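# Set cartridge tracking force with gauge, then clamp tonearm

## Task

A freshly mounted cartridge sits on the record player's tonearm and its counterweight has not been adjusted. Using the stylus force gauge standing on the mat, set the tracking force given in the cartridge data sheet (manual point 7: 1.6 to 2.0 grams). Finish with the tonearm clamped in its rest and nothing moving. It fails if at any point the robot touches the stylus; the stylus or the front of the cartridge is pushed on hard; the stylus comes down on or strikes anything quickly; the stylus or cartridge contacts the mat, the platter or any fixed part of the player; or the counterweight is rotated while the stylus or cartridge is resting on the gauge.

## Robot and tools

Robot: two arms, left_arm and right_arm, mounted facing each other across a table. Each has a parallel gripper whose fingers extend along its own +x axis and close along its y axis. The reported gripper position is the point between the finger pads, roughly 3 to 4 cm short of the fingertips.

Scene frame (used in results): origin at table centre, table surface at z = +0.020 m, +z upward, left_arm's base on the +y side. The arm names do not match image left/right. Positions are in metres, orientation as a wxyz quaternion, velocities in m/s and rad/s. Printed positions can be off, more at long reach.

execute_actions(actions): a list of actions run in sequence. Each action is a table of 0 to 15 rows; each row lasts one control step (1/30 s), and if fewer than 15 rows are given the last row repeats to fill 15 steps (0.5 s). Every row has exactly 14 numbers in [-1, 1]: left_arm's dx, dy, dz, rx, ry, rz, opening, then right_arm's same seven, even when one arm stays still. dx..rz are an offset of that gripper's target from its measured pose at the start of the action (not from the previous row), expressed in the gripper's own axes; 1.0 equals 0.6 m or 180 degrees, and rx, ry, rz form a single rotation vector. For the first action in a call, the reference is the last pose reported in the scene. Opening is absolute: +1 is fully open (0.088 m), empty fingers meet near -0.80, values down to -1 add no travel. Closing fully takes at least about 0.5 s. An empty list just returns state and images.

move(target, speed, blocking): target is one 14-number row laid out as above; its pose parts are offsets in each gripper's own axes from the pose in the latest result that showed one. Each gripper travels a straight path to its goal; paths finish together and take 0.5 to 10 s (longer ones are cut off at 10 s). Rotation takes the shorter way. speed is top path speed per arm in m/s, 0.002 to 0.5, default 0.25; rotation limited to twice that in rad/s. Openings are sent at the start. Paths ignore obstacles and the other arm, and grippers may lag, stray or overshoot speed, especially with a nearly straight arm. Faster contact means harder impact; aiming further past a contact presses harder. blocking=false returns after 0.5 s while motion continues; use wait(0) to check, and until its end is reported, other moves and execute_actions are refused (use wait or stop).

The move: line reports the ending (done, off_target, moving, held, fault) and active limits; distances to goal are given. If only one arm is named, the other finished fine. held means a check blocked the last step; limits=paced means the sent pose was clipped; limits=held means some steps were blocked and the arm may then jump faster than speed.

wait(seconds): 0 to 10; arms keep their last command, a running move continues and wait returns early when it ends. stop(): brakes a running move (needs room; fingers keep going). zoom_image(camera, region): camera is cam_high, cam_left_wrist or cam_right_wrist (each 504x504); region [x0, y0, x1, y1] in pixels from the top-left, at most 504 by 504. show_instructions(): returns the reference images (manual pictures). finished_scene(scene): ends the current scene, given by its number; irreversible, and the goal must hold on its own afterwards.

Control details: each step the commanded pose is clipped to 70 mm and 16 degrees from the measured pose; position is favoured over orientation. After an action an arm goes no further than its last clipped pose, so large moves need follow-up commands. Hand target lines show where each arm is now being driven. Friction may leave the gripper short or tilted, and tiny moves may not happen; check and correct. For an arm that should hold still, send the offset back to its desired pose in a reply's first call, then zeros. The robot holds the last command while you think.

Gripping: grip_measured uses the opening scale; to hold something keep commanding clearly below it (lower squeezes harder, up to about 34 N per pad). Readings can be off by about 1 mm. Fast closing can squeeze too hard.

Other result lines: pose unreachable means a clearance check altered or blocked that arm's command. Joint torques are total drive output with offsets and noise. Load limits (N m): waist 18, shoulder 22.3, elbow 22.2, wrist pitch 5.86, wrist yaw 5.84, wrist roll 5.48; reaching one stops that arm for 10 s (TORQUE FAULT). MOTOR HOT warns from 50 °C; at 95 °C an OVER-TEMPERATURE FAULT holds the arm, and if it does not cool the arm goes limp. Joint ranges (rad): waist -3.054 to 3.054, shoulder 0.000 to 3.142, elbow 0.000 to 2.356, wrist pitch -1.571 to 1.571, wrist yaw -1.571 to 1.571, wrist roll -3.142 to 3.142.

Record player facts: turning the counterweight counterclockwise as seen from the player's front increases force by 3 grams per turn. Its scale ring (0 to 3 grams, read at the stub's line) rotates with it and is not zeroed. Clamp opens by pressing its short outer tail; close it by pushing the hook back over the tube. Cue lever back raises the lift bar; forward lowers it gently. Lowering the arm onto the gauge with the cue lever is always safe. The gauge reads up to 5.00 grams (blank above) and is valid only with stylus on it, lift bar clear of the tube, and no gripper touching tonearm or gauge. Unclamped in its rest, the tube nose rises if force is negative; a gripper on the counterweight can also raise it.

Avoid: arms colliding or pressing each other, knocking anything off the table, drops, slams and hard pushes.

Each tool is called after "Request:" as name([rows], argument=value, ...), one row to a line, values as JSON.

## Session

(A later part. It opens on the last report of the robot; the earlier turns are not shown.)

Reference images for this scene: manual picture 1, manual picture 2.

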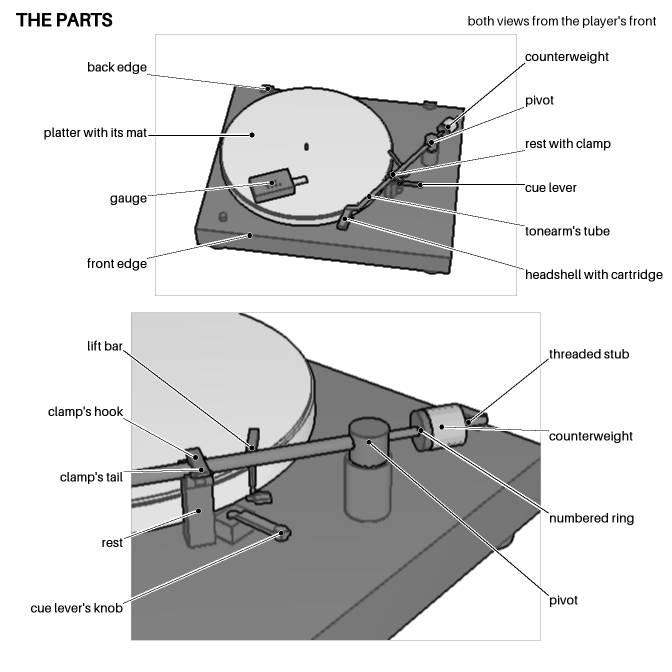

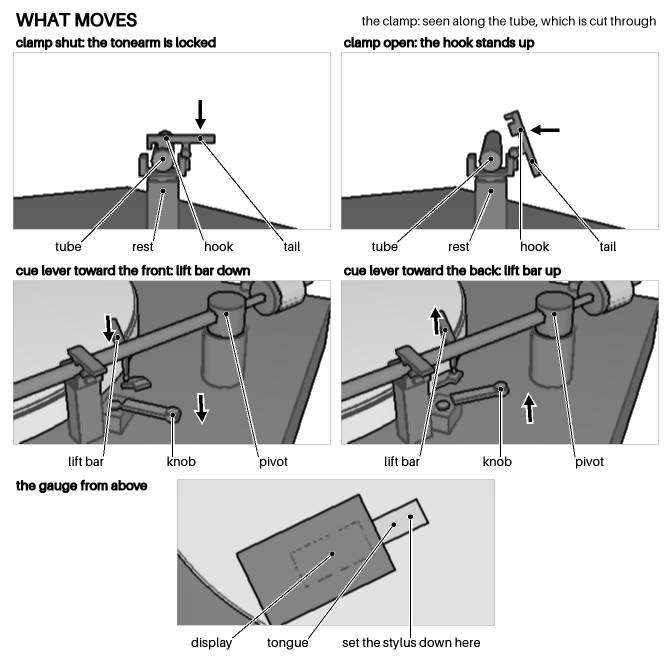

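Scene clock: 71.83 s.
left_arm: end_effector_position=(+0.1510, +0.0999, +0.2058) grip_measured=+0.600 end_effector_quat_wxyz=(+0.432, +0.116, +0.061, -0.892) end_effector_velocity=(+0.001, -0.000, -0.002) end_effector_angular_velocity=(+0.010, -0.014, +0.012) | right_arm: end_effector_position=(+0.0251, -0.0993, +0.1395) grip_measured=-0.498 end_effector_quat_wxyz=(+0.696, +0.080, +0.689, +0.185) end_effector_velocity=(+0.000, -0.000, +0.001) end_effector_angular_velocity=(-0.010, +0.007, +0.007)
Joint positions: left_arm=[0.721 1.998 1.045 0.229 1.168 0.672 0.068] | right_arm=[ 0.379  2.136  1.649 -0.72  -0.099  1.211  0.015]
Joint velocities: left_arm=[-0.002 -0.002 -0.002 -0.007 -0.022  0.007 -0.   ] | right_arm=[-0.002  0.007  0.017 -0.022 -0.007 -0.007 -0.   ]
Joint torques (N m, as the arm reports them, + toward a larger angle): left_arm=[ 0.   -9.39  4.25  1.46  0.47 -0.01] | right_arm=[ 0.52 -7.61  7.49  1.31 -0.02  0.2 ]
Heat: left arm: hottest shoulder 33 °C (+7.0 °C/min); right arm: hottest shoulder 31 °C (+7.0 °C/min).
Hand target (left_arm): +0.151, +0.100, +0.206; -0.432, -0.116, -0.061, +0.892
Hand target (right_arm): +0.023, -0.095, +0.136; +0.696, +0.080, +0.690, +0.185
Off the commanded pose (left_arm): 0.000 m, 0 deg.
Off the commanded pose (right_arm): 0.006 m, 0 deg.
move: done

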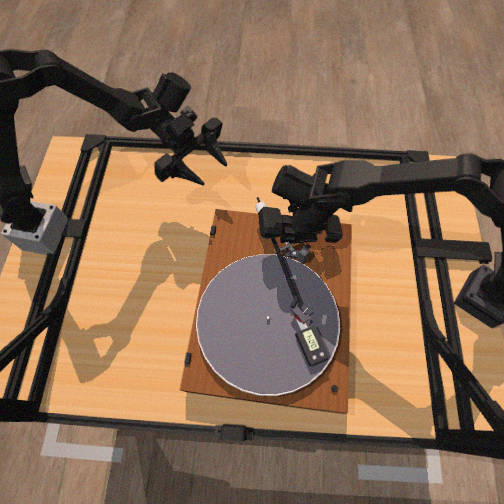

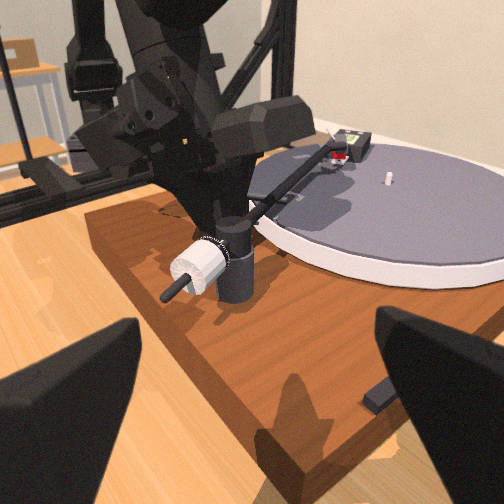

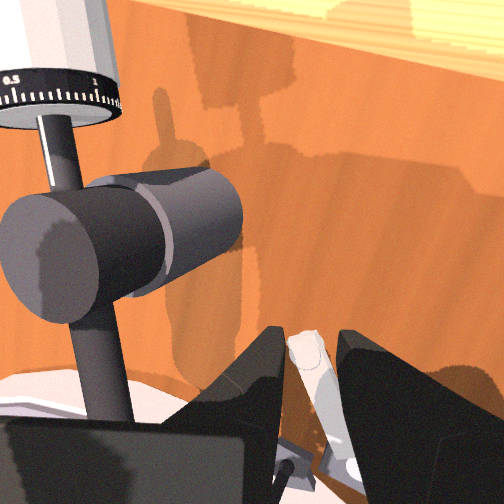

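Request:
move(target=[0,0,0,0,0,0,0.6, -0.14,0,0,0,0,0,-0.36], speed=0.12)

Scene clock: 73.33 s.
left_arm: end_effector_position=(+0.1510, +0.0999, +0.2058) grip_measured=+0.600 end_effector_quat_wxyz=(+0.432, +0.116, +0.061, -0.892) end_effector_velocity=(-0.002, -0.000, -0.004) end_effector_angular_velocity=(+0.031, +0.006, +0.011) | right_arm: end_effector_position=(+0.0254, -0.1310, +0.2109) grip_measured=-0.360 end_effector_quat_wxyz=(+0.696, +0.076, +0.691, +0.179) end_effector_velocity=(-0.001, -0.005, -0.001) end_effector_angular_velocity=(-0.019, +0.004, +0.021)
Joint positions: left_arm=[0.721 1.998 1.045 0.229 1.168 0.672 0.068] | right_arm=[ 0.361  1.985  1.713 -0.952 -0.104  1.197  0.021]
Joint velocities: left_arm=[-0.007 -0.002 -0.002 -0.022 -0.022 -0.007 -0.   ] | right_arm=[-0.002 -0.002 -0.002 -0.022 -0.007 -0.022 -0.   ]
Joint torques (N m, as the arm reports them, + toward a larger angle): left_arm=[ 0.   -9.37  4.29  1.45  0.48 -0.02] | right_arm=[-0.28 -9.54  7.32  0.77 -0.12 -0.31]
Heat: left arm: hottest shoulder 33 °C (+6.1 °C/min); right arm: hottest shoulder 31 °C (+7.1 °C/min).
Hand target (left_arm): +0.151, +0.100, +0.206; -0.432, -0.116, -0.061, +0.892
Hand target (right_arm): +0.026, -0.130, +0.217; +0.696, +0.080, +0.689, +0.185
Off the commanded pose (left_arm): 0.000 m, 0 deg.
Off the commanded pose (right_arm): 0.007 m, 1 deg.
move: done

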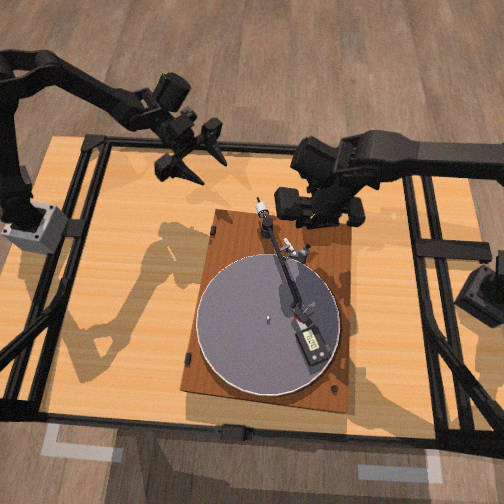

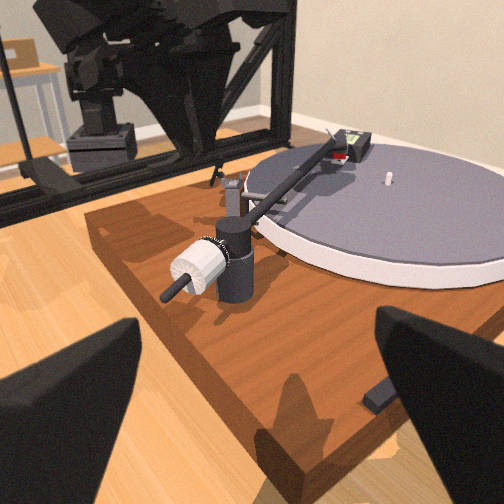

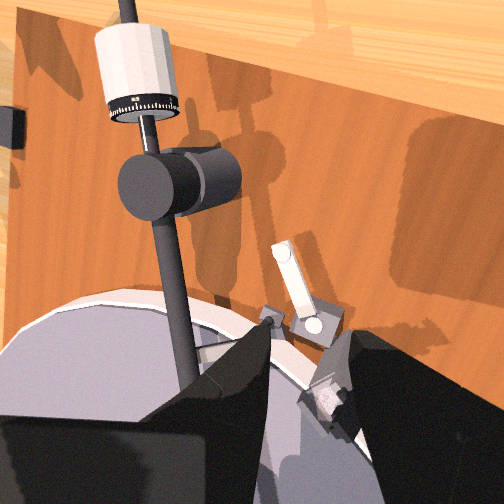

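Request:
move(target=[0,0,0,0,0,0,0.6, 0.041,0.066,-0.1955,-0.0755,-0.0959,-0.0956,-0.1], speed=0.2)

Request:
move(target=[0,0,0,0,0,0,0.6, 0.062,0,0,0,0,0,-0.1], speed=0.06)

Scene clock: 76.17 s.
left_arm: end_effector_position=(+0.1510, +0.0999, +0.2058) grip_measured=+0.600 end_effector_quat_wxyz=(+0.432, +0.116, +0.061, -0.892) end_effector_velocity=(-0.001, +0.000, -0.001) end_effector_angular_velocity=(+0.022, +0.017, +0.009) | right_arm: end_effector_position=(-0.0969, -0.1035, +0.2040) grip_measured=-0.100 end_effector_quat_wxyz=(+0.814, -0.082, +0.557, +0.146) end_effector_velocity=(+0.001, -0.002, +0.001) end_effector_angular_velocity=(-0.006, +0.008, -0.022)
Joint positions: left_arm=[0.721 1.998 1.045 0.229 1.168 0.672 0.068] | right_arm=[ 0.779  2.318  2.223 -1.384  0.365  1.399  0.034]
Joint velocities: left_arm=[-0.002 -0.002 -0.002 -0.007 -0.007 -0.022  0.   ] | right_arm=[-0.002  0.002  0.012 -0.022 -0.007  0.022 -0.   ]
Joint torques (N m, as the arm reports them, + toward a larger angle): left_arm=[ 0.02 -9.34  4.29  1.47  0.48 -0.01] | right_arm=[-0.14 -8.48  6.81  0.15  0.43  0.15]
Heat: left arm: hottest shoulder 34 °C (+7.1 °C/min); right arm: hottest shoulder 31 °C (+7.1 °C/min).
Hand target (left_arm): +0.151, +0.100, +0.206; -0.432, -0.116, -0.061, +0.892
Hand target (right_arm): -0.096, -0.102, +0.198; +0.815, -0.084, +0.556, +0.140
Off the commanded pose (left_arm): 0.000 m, 0 deg.
Off the commanded pose (right_arm): 0.006 m, 1 deg.
move: done

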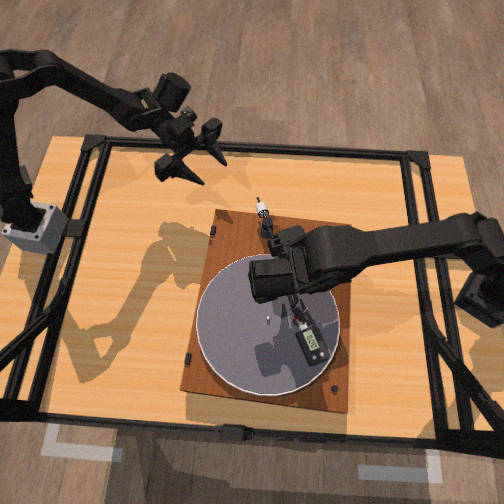

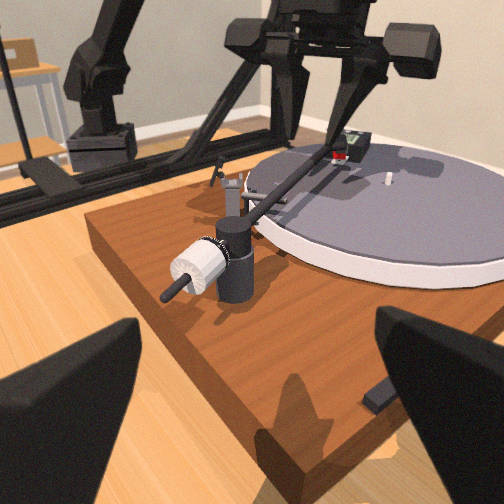

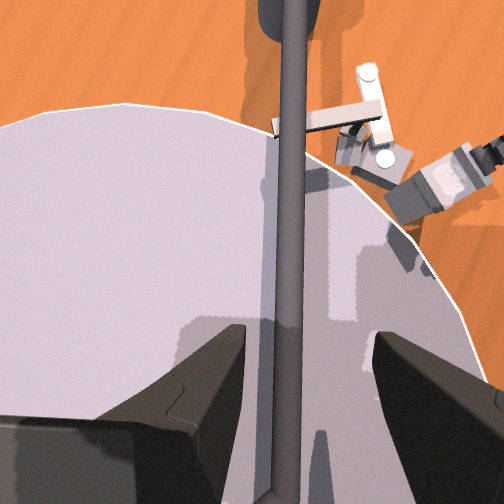

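Scene clock: 77.13 s.
left_arm: end_effector_position=(+0.1510, +0.0999, +0.2058) grip_measured=+0.600 end_effector_quat_wxyz=(+0.432, +0.116, +0.061, -0.892) end_effector_velocity=(-0.001, +0.000, +0.001) end_effector_angular_velocity=(-0.008, -0.014, +0.001) | right_arm: end_effector_position=(-0.0854, -0.0960, +0.1732) grip_measured=-0.100 end_effector_quat_wxyz=(+0.814, -0.076, +0.556, +0.148) end_effector_velocity=(-0.004, -0.001, -0.001) end_effector_angular_velocity=(+0.002, +0.023, -0.002)
Joint positions: left_arm=[0.721 1.998 1.045 0.229 1.168 0.672 0.068] | right_arm=[ 0.752  2.318  2.099 -1.239  0.365  1.374  0.034]
Joint velocities: left_arm=[-0.002 -0.007 -0.007  0.007 -0.007  0.007 -0.   ] | right_arm=[ 0.002 -0.007 -0.012  0.007 -0.022  0.007 -0.   ]
Joint torques (N m, as the arm reports them, + toward a larger angle): left_arm=[ 0.   -9.38  4.29  1.45  0.48  0.  ] | right_arm=[ -0.24 -10.08   4.52   0.67   0.19  -0.26]
Heat: left arm: hottest shoulder 34 °C (+6.1 °C/min); right arm: hottest shoulder 31 °C (+7.1 °C/min).
Hand target (left_arm): +0.151, +0.100, +0.206; -0.432, -0.116, -0.061, +0.892
Hand target (right_arm): -0.084, -0.098, +0.169; +0.813, -0.082, +0.557, +0.146
Off the commanded pose (left_arm): 0.000 m, 0 deg.
Off the commanded pose (right_arm): 0.004 m, 1 deg.
move: done

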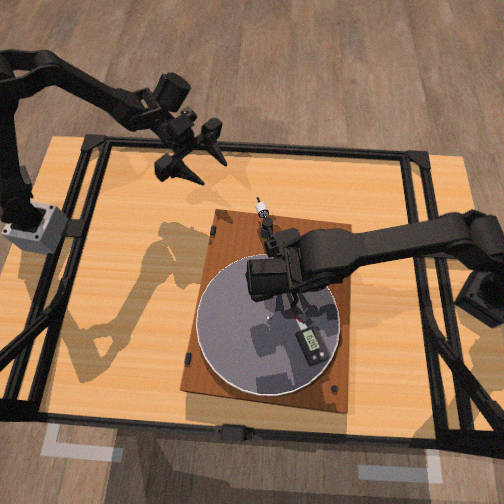

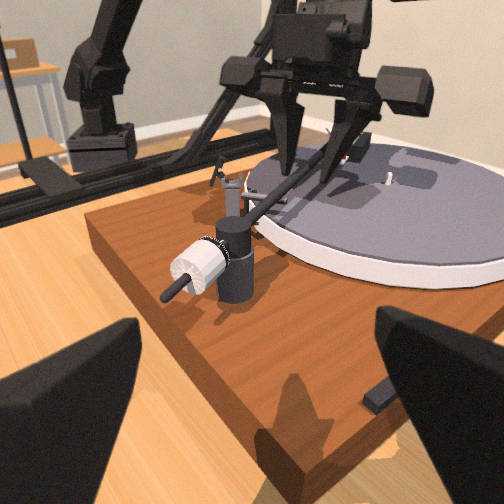

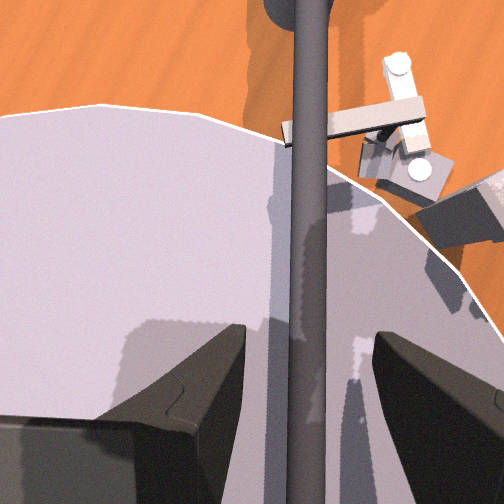

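Request:
execute_actions([
  [[0,0,0,0,0,0,0.6,0,0,0,0,0,0,-0.18],[0,0,0,0,0,0,0.6,0,0,0,0,0,0,-0.26],[0,0,0,0,0,0,0.6,0,0,0,0,0,0,-0.33],[0,0,0,0,0,0,0.6,0,0,0,0,0,0,-0.4],[0,0,0,0,0,0,0.6,0,0,0,0,0,0,-0.45],[0,0,0,0,0,0,0.6,0,0,0,0,0,0,-0.49],[0,0,0,0,0,0,0.6,0,0,0,0,0,0,-0.52],[0,0,0,0,0,0,0.6,0,0,0,0,0,0,-0.54],[0,0,0,0,0,0,0.6,0,0,0,0,0,0,-0.56],[0,0,0,0,0,0,0.6,0,0,0,0,0,0,-0.575],[0,0,0,0,0,0,0.6,0,0,0,0,0,0,-0.59],[0,0,0,0,0,0,0.6,0,0,0,0,0,0,-0.6],[0,0,0,0,0,0,0.6,0,0,0,0,0,0,-0.61],[0,0,0,0,0,0,0.6,0,0,0,0,0,0,-0.62],[0,0,0,0,0,0,0.6,0,0,0,0,0,0,-0.63]],
  [[0,0,0,0,0,0,0.6,0,0,0,0,0,0,-0.64],[0,0,0,0,0,0,0.6,0,0,0,0,0,0,-0.65]],
])

Request:
move(target=[0,0,0,0,0,0,0.6, -0.031,0,0.012,0,0,0,-0.65], speed=0.03)

Scene clock: 79.33 s.
left_arm: end_effector_position=(+0.1510, +0.0999, +0.2058) grip_measured=+0.600 end_effector_quat_wxyz=(+0.432, +0.116, +0.061, -0.892) end_effector_velocity=(-0.004, +0.001, -0.002) end_effector_angular_velocity=(+0.034, +0.025, +0.004) | right_arm: end_effector_position=(-0.0856, -0.0957, +0.1730) grip_measured=-0.616 end_effector_quat_wxyz=(+0.814, -0.075, +0.556, +0.148) end_effector_velocity=(-0.002, -0.002, -0.000) end_effector_angular_velocity=(-0.016, +0.003, +0.024)
Joint positions: left_arm=[0.721 1.998 1.045 0.229 1.168 0.672 0.068] | right_arm=[ 0.753  2.318  2.098 -1.236  0.365  1.374  0.009]
Joint velocities: left_arm=[-0.007 -0.002 -0.002 -0.022 -0.007 -0.022  0.   ] | right_arm=[ 0.002 -0.002 -0.002 -0.007 -0.007 -0.022 -0.   ]
Joint torques (N m, as the arm reports them, + toward a larger angle): left_arm=[ 0.02 -9.37  4.29  1.45  0.47 -0.01] | right_arm=[ -0.04 -10.06   5.78   0.29   0.29  -0.03]
Heat: left arm: hottest shoulder 34 °C (+6.1 °C/min); right arm: hottest shoulder 32 °C (+8.1 °C/min).
Hand target (left_arm): +0.151, +0.100, +0.206; -0.432, -0.116, -0.061, +0.892
Hand target (right_arm): -0.085, -0.096, +0.173; +0.814, -0.076, +0.556, +0.148
Off the commanded pose (left_arm): 0.000 m, 0 deg.
Off the commanded pose (right_arm): 0.000 m, 0 deg.

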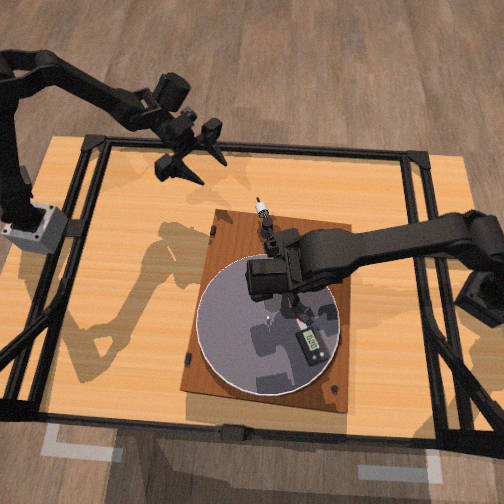

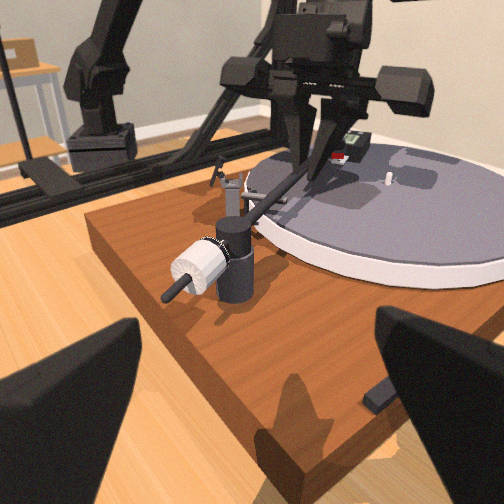

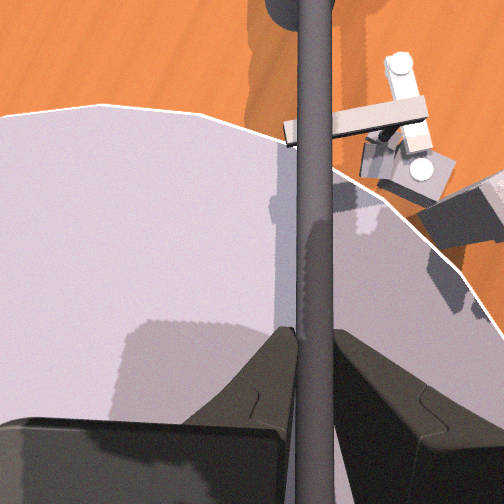

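Scene clock: 80.33 s.
left_arm: end_effector_position=(+0.1510, +0.0999, +0.2058) grip_measured=+0.600 end_effector_quat_wxyz=(+0.432, +0.116, +0.061, -0.892) end_effector_velocity=(-0.003, +0.002, -0.001) end_effector_angular_velocity=(+0.011, +0.011, -0.010) | right_arm: end_effector_position=(-0.0832, -0.0981, +0.1879) grip_measured=-0.612 end_effector_quat_wxyz=(+0.813, -0.080, +0.558, +0.145) end_effector_velocity=(+0.003, -0.003, +0.001) end_effector_angular_velocity=(-0.013, -0.009, -0.010)
Joint positions: left_arm=[0.721 1.998 1.045 0.229 1.168 0.672 0.068] | right_arm=[ 0.747  2.32   2.161 -1.307  0.359  1.368  0.009]
Joint velocities: left_arm=[-0.002 -0.002 -0.002 -0.022  0.007  0.007 -0.   ] | right_arm=[-0.002  0.002  0.007 -0.022  0.007  0.007 -0.   ]
Joint torques (N m, as the arm reports them, + toward a larger angle): left_arm=[-0.02 -9.35  4.29  1.46  0.48 -0.01] | right_arm=[  0.46 -10.06   7.59  -0.24   0.48   0.22]
Heat: left arm: hottest shoulder 34 °C (+6.1 °C/min); right arm: hottest shoulder 32 °C (+8.1 °C/min).
Hand target (left_arm): +0.151, +0.100, +0.206; -0.432, -0.116, -0.061, +0.892
Hand target (right_arm): -0.085, -0.097, +0.193; +0.814, -0.075, +0.556, +0.148
Off the commanded pose (left_arm): 0.000 m, 0 deg.
Off the commanded pose (right_arm): 0.006 m, 1 deg.
move: done

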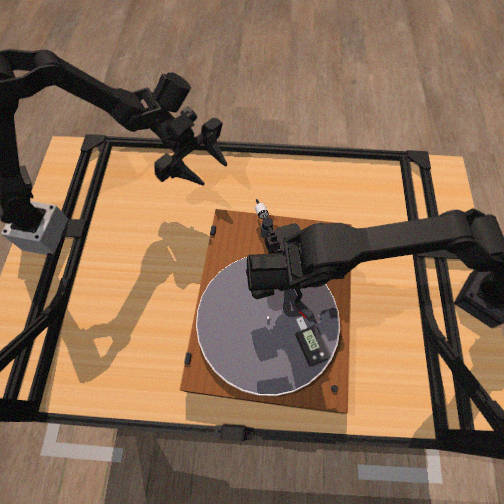

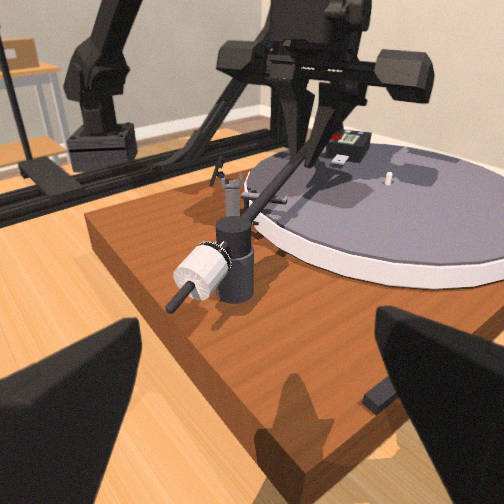

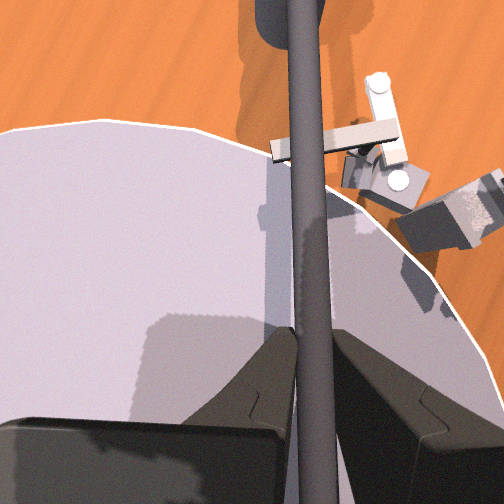

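Request:
move(target=[0,0,0,0,0,0,0.6, 0.006,-0.065,0.006,-0.084,0,0.03,-0.65], speed=0.1)

Request:
move(target=[0,0,0,0,0,0,0.6, 0.003,-0.062,0.0075,-0.078,0,0.027,-0.65], speed=0.1)

Scene clock: 82.50 s.
left_arm: end_effector_position=(+0.1510, +0.0999, +0.2058) grip_measured=+0.600 end_effector_quat_wxyz=(+0.432, +0.116, +0.061, -0.892) end_effector_velocity=(+0.003, +0.000, -0.002) end_effector_angular_velocity=(+0.027, +0.003, +0.021) | right_arm: end_effector_position=(-0.0665, -0.1289, +0.1840) grip_measured=-0.617 end_effector_quat_wxyz=(+0.789, -0.157, +0.535, +0.256) end_effector_velocity=(+0.000, -0.002, +0.002) end_effector_angular_velocity=(+0.004, +0.006, +0.006)
Joint positions: left_arm=[0.721 1.998 1.045 0.229 1.168 0.672 0.068] | right_arm=[ 0.708  2.067  1.731 -1.016  0.324  1.033  0.009]
Joint velocities: left_arm=[ 0.002 -0.002  0.002 -0.022 -0.022 -0.007 -0.   ] | right_arm=[-0.002 -0.017 -0.017  0.007 -0.007 -0.007 -0.   ]
Joint torques (N m, as the arm reports them, + toward a larger angle): left_arm=[ 0.05 -9.39  4.31  1.46  0.48  0.  ] | right_arm=[ -0.09 -10.4    4.13   0.34   0.12   0.  ]
Heat: left arm: hottest shoulder 34 °C (+5.0 °C/min); right arm: hottest shoulder 32 °C (+7.1 °C/min).
Hand target (left_arm): +0.151, +0.100, +0.206; -0.432, -0.116, -0.061, +0.892
Hand target (right_arm): -0.066, -0.134, +0.184; +0.787, -0.160, +0.538, +0.255
Off the commanded pose (left_arm): 0.000 m, 0 deg.
Off the commanded pose (right_arm): 0.005 m, 1 deg.
move: done

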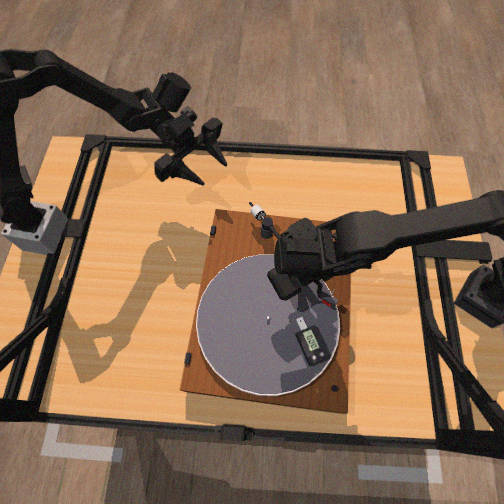

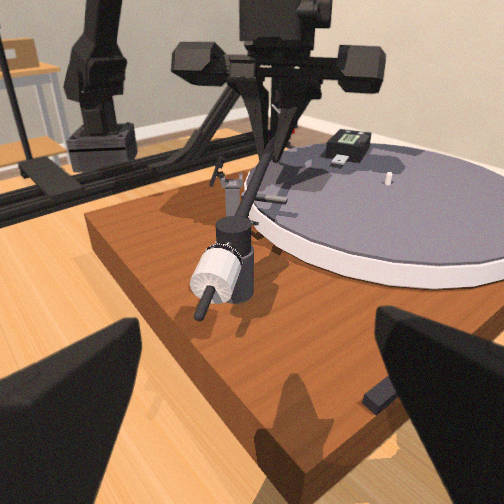

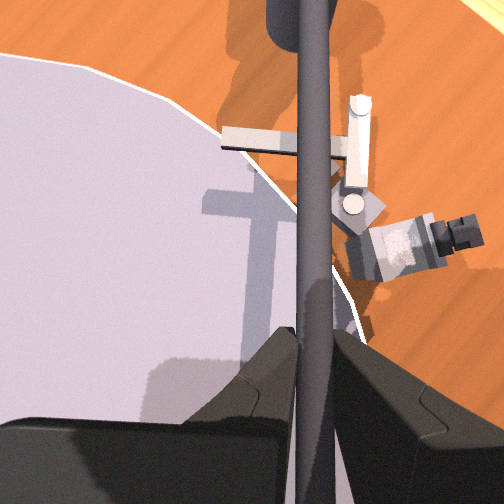

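Scene clock: 84.13 s.
left_arm: end_effector_position=(+0.1510, +0.0999, +0.2058) grip_measured=+0.600 end_effector_quat_wxyz=(+0.432, +0.116, +0.061, -0.892) end_effector_velocity=(+0.002, -0.000, +0.000) end_effector_angular_velocity=(+0.001, -0.003, +0.010) | right_arm: end_effector_position=(-0.0435, -0.1535, +0.1823) grip_measured=-0.617 end_effector_quat_wxyz=(+0.753, -0.229, +0.506, +0.353) end_effector_velocity=(+0.004, -0.003, +0.000) end_effector_angular_velocity=(-0.003, -0.014, +0.011)
Joint positions: left_arm=[0.721 1.998 1.045 0.229 1.168 0.672 0.068] | right_arm=[ 0.633  1.905  1.486 -0.844  0.249  0.694  0.009]
Joint velocities: left_arm=[ 0.002 -0.002 -0.002  0.007 -0.007 -0.007 -0.   ] | right_arm=[-0.007 -0.012 -0.017  0.007  0.007 -0.022  0.   ]
Joint torques (N m, as the arm reports them, + toward a larger angle): left_arm=[ 0.   -9.37  4.3   1.46  0.47  0.  ] | right_arm=[-0.56 -9.02  4.85  0.99  0.16 -0.17]
Heat: left arm: hottest shoulder 34 °C (+5.1 °C/min); right arm: hottest shoulder 32 °C (+7.1 °C/min).
Hand target (left_arm): +0.151, +0.100, +0.206; -0.432, -0.116, -0.061, +0.892
Hand target (right_arm): -0.041, -0.157, +0.183; +0.753, -0.229, +0.506, +0.353
Off the commanded pose (left_arm): 0.000 m, 0 deg.
Off the commanded pose (right_arm): 0.004 m, 0 deg.
move: done

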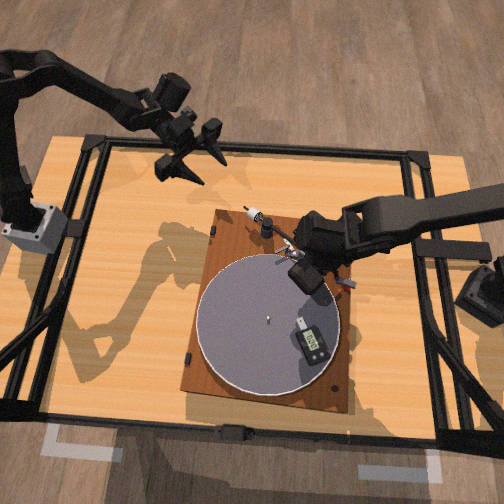

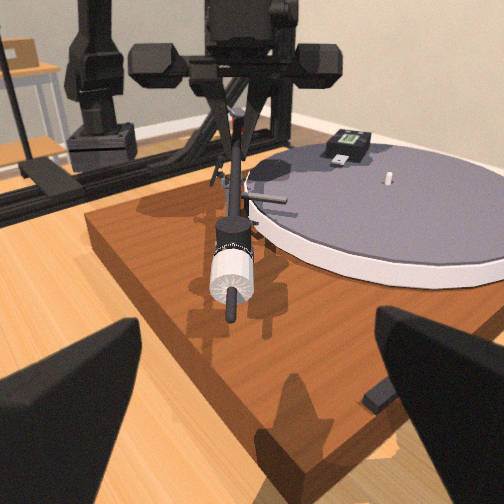

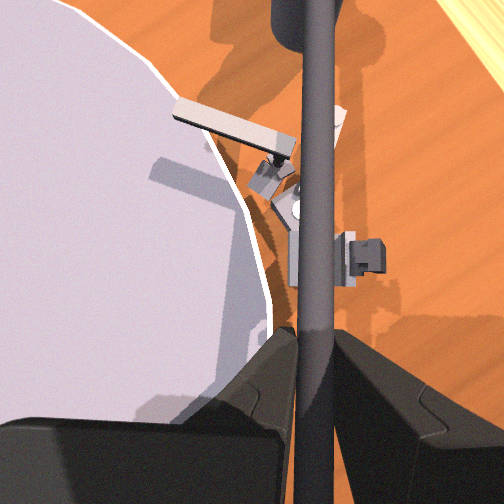

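Request:
move(target=[0.135,0.001,-0.029,0.103,0.0825,0.0427,0.2, 0.034,-0.016,-0.017,0,0,0,-0.65], speed=0.15)

Scene clock: 88.03 s.
left_arm: end_effector_position=(+0.1046, +0.0457, +0.1694) grip_measured=+0.200 end_effector_quat_wxyz=(+0.455, +0.299, -0.032, -0.838) end_effector_velocity=(+0.005, -0.004, +0.005) end_effector_angular_velocity=(-0.019, -0.026, +0.016) | right_arm: end_effector_position=(-0.0430, -0.1559, +0.1656) grip_measured=-0.617 end_effector_quat_wxyz=(+0.753, -0.224, +0.502, +0.361) end_effector_velocity=(-0.000, -0.000, -0.001) end_effector_angular_velocity=(-0.003, -0.000, +0.020)
Joint positions: left_arm=[0.482 2.042 1.078 0.293 0.71  0.856 0.049] | right_arm=[ 0.631  1.895  1.4   -0.747  0.245  0.683  0.009]
Joint velocities: left_arm=[ 0.002 -0.007  0.007  0.007 -0.022  0.007 -0.   ] | right_arm=[-0.002 -0.002 -0.007  0.007 -0.007 -0.022 -0.   ]
Joint torques (N m, as the arm reports them, + toward a larger angle): left_arm=[-0.15 -8.45  5.78  1.88  0.11  0.13] | right_arm=[-1.38 -7.69  4.18  1.11  0.14 -0.2 ]
Heat: left arm: hottest shoulder 34 °C (+4.1 °C/min); right arm: hottest shoulder 32 °C (+7.2 °C/min).
Hand target (left_arm): +0.105, +0.042, +0.168; -0.455, -0.302, +0.036, +0.837
Hand target (right_arm): -0.038, -0.161, +0.159; +0.753, -0.229, +0.506, +0.353
Off the commanded pose (left_arm): 0.004 m, 0 deg.
Off the commanded pose (right_arm): 0.010 m, 1 deg.
move: off_target (right_arm)

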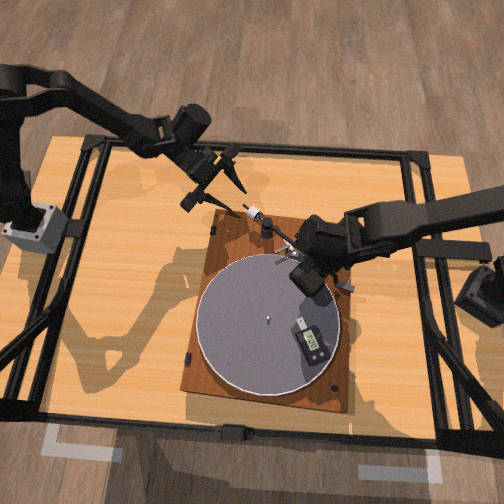

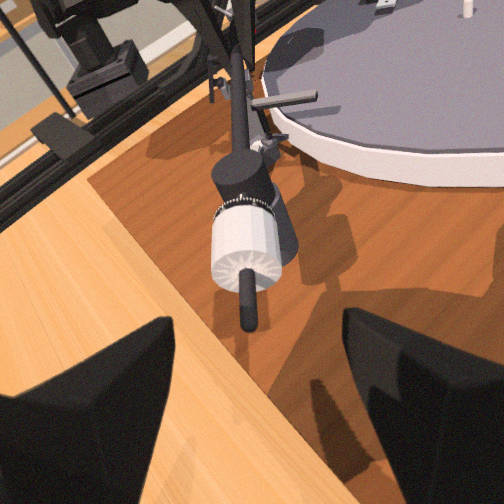

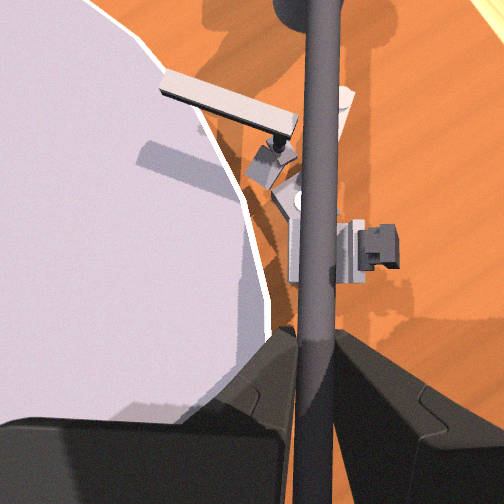

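Request:
execute_actions([
  [[0,0,0,0,0,0,0.2,0,-0.004,0,0,0,0,-0.635],[0,0,0,0,0,0,0.2,0,-0.004,0,0,0,0,-0.625],[0,0,0,0,0,0,0.2,0,-0.004,0,0,0,0,-0.618],[0,0,0,0,0,0,0.2,0,-0.004,0,0,0,0,-0.612],[0,0,0,0,0,0,0.2,0,-0.005,0,0,0,0,-0.606],[0,0,0,0,0,0,0.2,0,-0.006,0,0,0,0,-0.6],[0,0,0,0,0,0,0.2,0,-0.007,0,0,0,0,-0.595],[0,0,0,0,0,0,0.2,0,-0.008,-0.002,0,0,0,-0.59],[0,0,0,0,0,0,0.2,0,-0.009,-0.004,0,0,0,-0.585],[0,0,0,0,0,0,0.2,0,-0.01,-0.006,0,0,0,-0.58]],
])

Scene clock: 89.87 s.
left_arm: end_effector_position=(+0.1049, +0.0455, +0.1695) grip_measured=+0.200 end_effector_quat_wxyz=(+0.455, +0.299, -0.033, -0.838) end_effector_velocity=(-0.002, -0.001, +0.001) end_effector_angular_velocity=(-0.008, -0.013, -0.005) | right_arm: end_effector_position=(-0.0414, -0.1589, +0.1637) grip_measured=-0.583 end_effector_quat_wxyz=(+0.753, -0.223, +0.503, +0.361) end_effector_velocity=(+0.002, -0.010, -0.005) end_effector_angular_velocity=(-0.028, -0.010, +0.002)
Joint positions: left_arm=[0.482 2.042 1.079 0.293 0.709 0.857 0.049] | right_arm=[ 0.626  1.885  1.379 -0.735  0.242  0.681  0.01 ]
Joint velocities: left_arm=[-0.007 -0.002 -0.002  0.007 -0.007  0.007 -0.   ] | right_arm=[-0.002 -0.012 -0.032 -0.007  0.007 -0.007  0.001]
Joint torques (N m, as the arm reports them, + toward a larger angle): left_arm=[ 0.04 -9.99  4.43  1.69  0.38 -0.04] | right_arm=[-0.18 -8.8   4.71  1.08  0.2  -0.19]
Heat: left arm: hottest shoulder 34 °C (+4.0 °C/min); right arm: hottest shoulder 32 °C (+7.1 °C/min).
Hand target (left_arm): +0.105, +0.046, +0.169; -0.455, -0.299, +0.032, +0.838
Hand target (right_arm): -0.041, -0.162, +0.164; +0.753, -0.224, +0.502, +0.361
Off the commanded pose (left_arm): 0.000 m, 0 deg.
Off the commanded pose (right_arm): 0.003 m, 0 deg.

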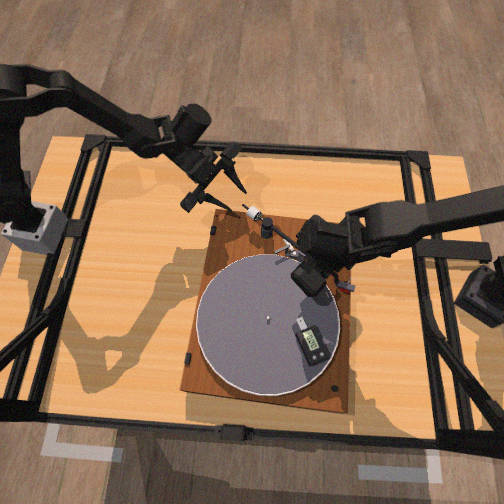

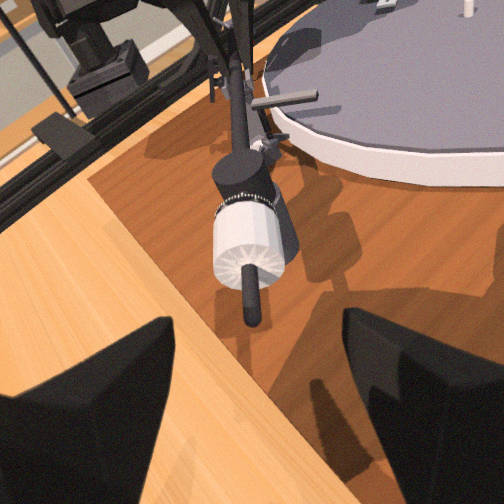

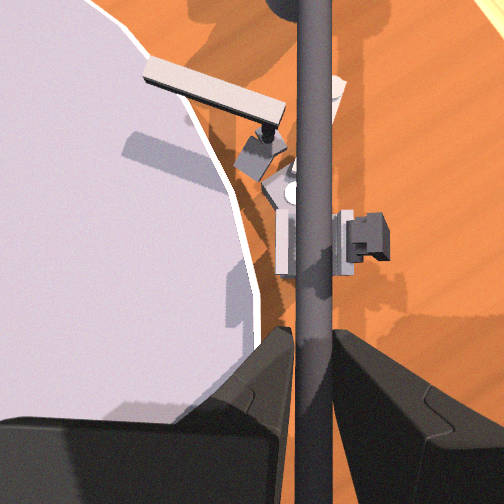

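Request:
move(target=[0.088,0.011,0.01,0,0,0,0.15, 0,0,0,0,0,0,-0.66], speed=0.08)

Scene clock: 91.93 s.
left_arm: end_effector_position=(+0.0844, +0.0024, +0.1540) grip_measured=+0.150 end_effector_quat_wxyz=(+0.454, +0.299, -0.034, -0.839) end_effector_velocity=(+0.003, -0.001, +0.002) end_effector_angular_velocity=(+0.002, +0.001, +0.012) | right_arm: end_effector_position=(-0.0428, -0.1585, +0.1638) grip_measured=-0.616 end_effector_quat_wxyz=(+0.752, -0.223, +0.503, +0.364) end_effector_velocity=(-0.002, -0.001, +0.000) end_effector_angular_velocity=(-0.008, +0.014, +0.025)
Joint positions: left_arm=[0.401 2.184 1.229 0.323 0.647 0.798 0.046] | right_arm=[ 0.628  1.884  1.377 -0.73   0.24   0.679  0.009]
Joint velocities: left_arm=[ 0.002 -0.002  0.007 -0.007 -0.007 -0.007 -0.001] | right_arm=[-0.002 -0.002  0.002 -0.007 -0.022 -0.022 -0.   ]
Joint torques (N m, as the arm reports them, + toward a larger angle): left_arm=[-0.14 -9.5   5.93  1.87  0.08 -0.14] | right_arm=[-0.26 -7.62  6.21  0.54  0.27  0.05]
Heat: left arm: hottest shoulder 34 °C (+4.0 °C/min); right arm: hottest shoulder 32 °C (+7.1 °C/min).
Hand target (left_arm): +0.085, -0.001, +0.152; -0.455, -0.300, +0.033, +0.838
Hand target (right_arm): -0.041, -0.159, +0.164; +0.753, -0.223, +0.503, +0.361
Off the commanded pose (left_arm): 0.004 m, 0 deg.
Off the commanded pose (right_arm): 0.001 m, 0 deg.
move: done

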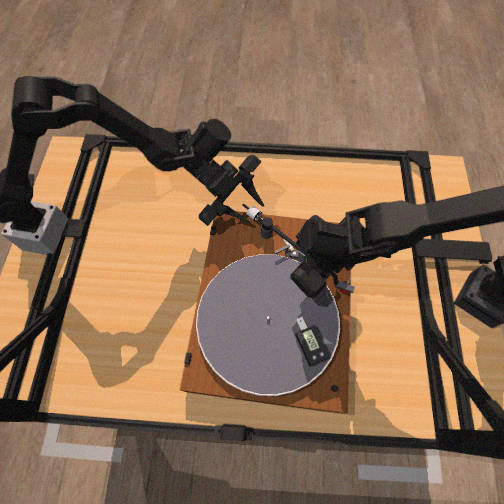

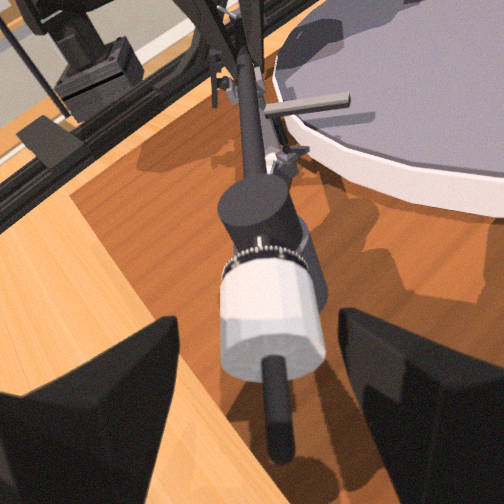

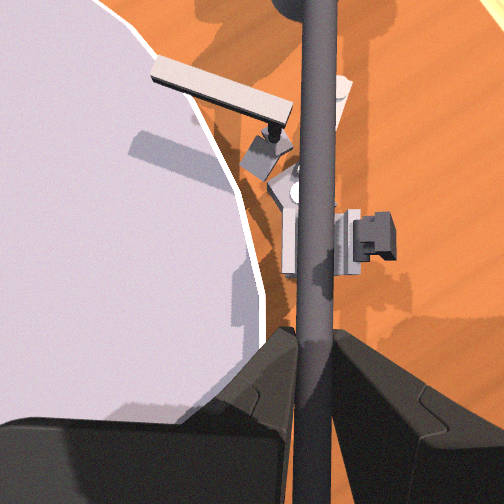

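Request:
move(target=[0.003,-0.01,0,-0.008,0,0.016,0.0, 0,0,0,0,0,0,-0.66], speed=0.05)

Scene clock: 93.67 s.
left_arm: end_effector_position=(+0.0803, +0.0026, +0.1499) grip_measured=+0.000 end_effector_quat_wxyz=(+0.476, +0.293, -0.033, -0.828) end_effector_velocity=(+0.002, -0.003, +0.005) end_effector_angular_velocity=(-0.015, -0.001, +0.026) | right_arm: end_effector_position=(-0.0432, -0.1582, +0.1639) grip_measured=-0.617 end_effector_quat_wxyz=(+0.752, -0.222, +0.503, +0.365) end_effector_velocity=(+0.000, +0.001, +0.001) end_effector_angular_velocity=(+0.006, -0.009, +0.007)
Joint positions: left_arm=[0.382 2.185 1.179 0.423 0.599 0.739 0.039] | right_arm=[ 0.629  1.884  1.377 -0.729  0.239  0.679  0.009]
Joint velocities: left_arm=[-0.002 -0.007 -0.002  0.022 -0.022 -0.022 -0.   ] | right_arm=[ 0.002 -0.002 -0.002  0.007  0.007 -0.007 -0.   ]
Joint torques (N m, as the arm reports them, + toward a larger angle): left_arm=[ -0.18 -12.2    3.22   2.     0.06  -0.17] | right_arm=[-0.08 -7.74  5.98  0.8   0.19 -0.02]
Heat: left arm: hottest shoulder 34 °C (+4.1 °C/min); right arm: hottest shoulder 32 °C (+6.1 °C/min).
Hand target (left_arm): +0.079, +0.005, +0.151; -0.478, -0.293, +0.031, +0.827
Hand target (right_arm): -0.043, -0.159, +0.164; +0.752, -0.223, +0.503, +0.364
Off the commanded pose (left_arm): 0.002 m, 0 deg.
Off the commanded pose (right_arm): 0.001 m, 0 deg.
move: done

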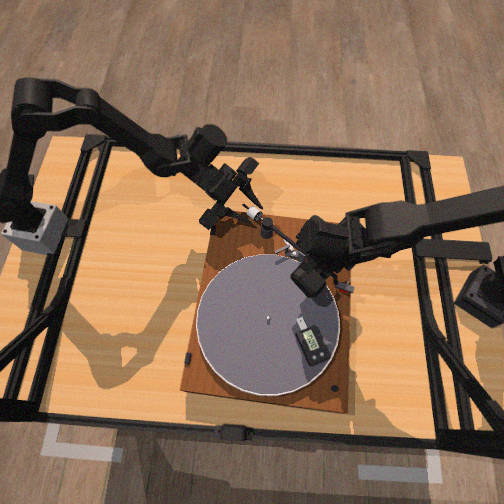

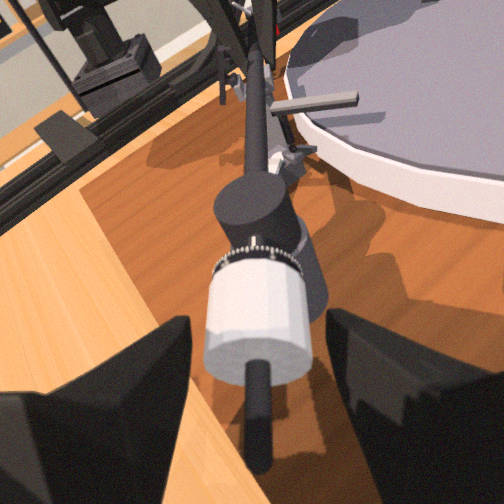

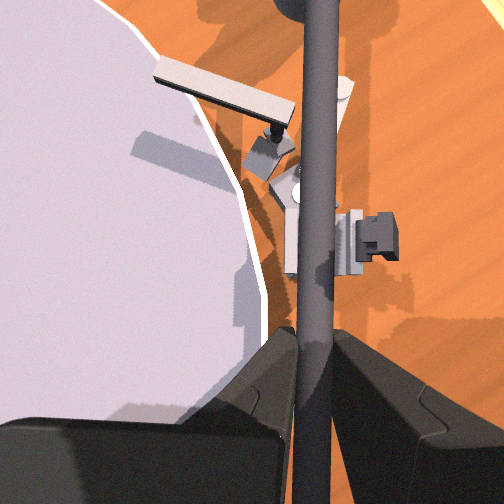

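Request:
execute_actions([
  [[0,0,0.004,0,0,0,-0.03,0,0,0,0,0,0,-0.66],[0,0,0.008,0,0,0,-0.06,0,0,0,0,0,0,-0.66],[0,0,0.012,0,0,0,-0.09,0,0,0,0,0,0,-0.66],[0,0,0.015,0,0,0,-0.12,0,0,0,0,0,0,-0.66],[0,0,0.015,0,0,0,-0.15,0,0,0,0,0,0,-0.66]],
  [[0,0,0,0,0,0,-0.18,0,0,0,0,0,0,-0.66],[0,0,0,0,0,0,-0.2,0,0,0,0,0,0,-0.66],[0,0,0,0,0,0,-0.22,0,0,0,0,0,0,-0.66],[0,0,0,0,0,0,-0.24,0,0,0,0,0,0,-0.66],[0,0,0,0,0,0,-0.255,0,0,0,0,0,0,-0.66],[0,0,0,0,0,0,-0.27,0,0,0,0,0,0,-0.66],[0,0,0,0,0,0,-0.285,0,0,0,0,0,0,-0.66],[0,0,0,0,0,0,-0.3,0,0,0,0,0,0,-0.66]],
])

Scene clock: 95.77 s.
left_arm: end_effector_position=(+0.0806, +0.0024, +0.1489) grip_measured=-0.272 end_effector_quat_wxyz=(+0.481, +0.298, -0.028, -0.824) end_effector_velocity=(-0.000, -0.000, -0.001) end_effector_angular_velocity=(+0.001, +0.001, +0.007) | right_arm: end_effector_position=(-0.0434, -0.1579, +0.1640) grip_measured=-0.617 end_effector_quat_wxyz=(+0.752, -0.222, +0.502, +0.365) end_effector_velocity=(-0.000, -0.001, +0.001) end_effector_angular_velocity=(-0.008, -0.000, +0.020)
Joint positions: left_arm=[0.377 2.182 1.18  0.413 0.579 0.735 0.026] | right_arm=[ 0.63   1.884  1.377 -0.728  0.239  0.679  0.009]
Joint velocities: left_arm=[-0.002  0.002 -0.002  0.007 -0.007 -0.007 -0.   ] | right_arm=[-0.002 -0.002  0.002 -0.007 -0.007 -0.022 -0.   ]
Joint torques (N m, as the arm reports them, + toward a larger angle): left_arm=[ -0.18 -10.98   4.44   1.4    0.59  -0.03] | right_arm=[-0.02 -7.74  6.    0.89  0.17  0.  ]
Heat: left arm: hottest shoulder 35 °C (+5.1 °C/min); right arm: hottest shoulder 32 °C (+6.1 °C/min).
Hand target (left_arm): +0.078, +0.003, +0.148; -0.476, -0.297, +0.026, +0.827
Hand target (right_arm): -0.043, -0.158, +0.164; +0.752, -0.222, +0.503, +0.365
Off the commanded pose (left_arm): 0.002 m, 1 deg.
Off the commanded pose (right_arm): 0.000 m, 0 deg.

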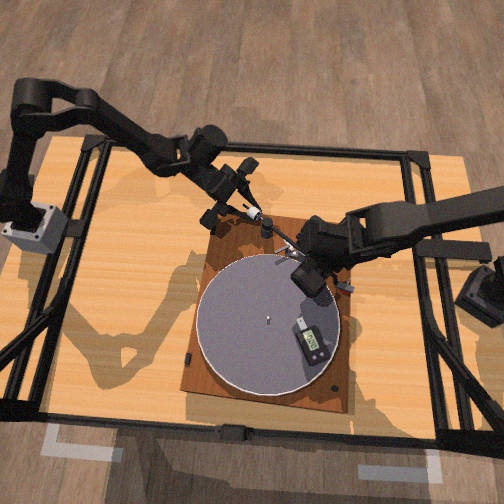

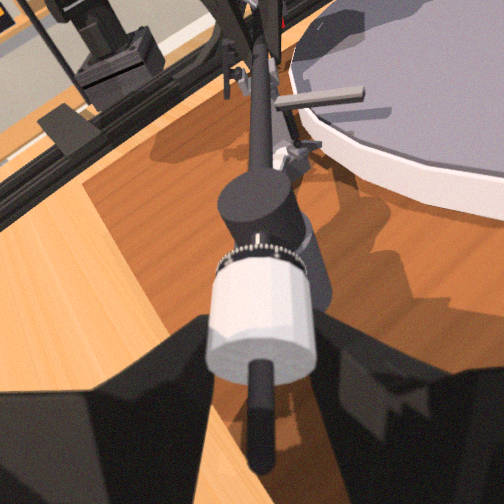

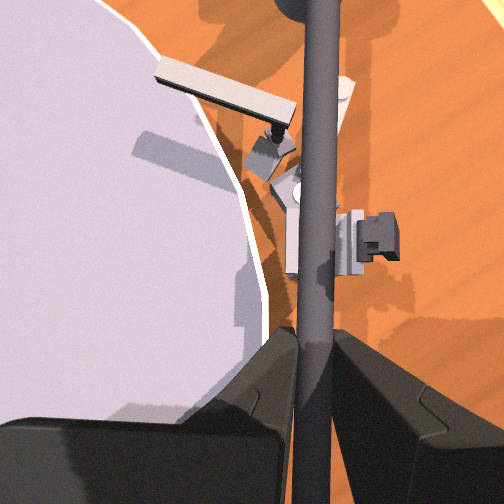

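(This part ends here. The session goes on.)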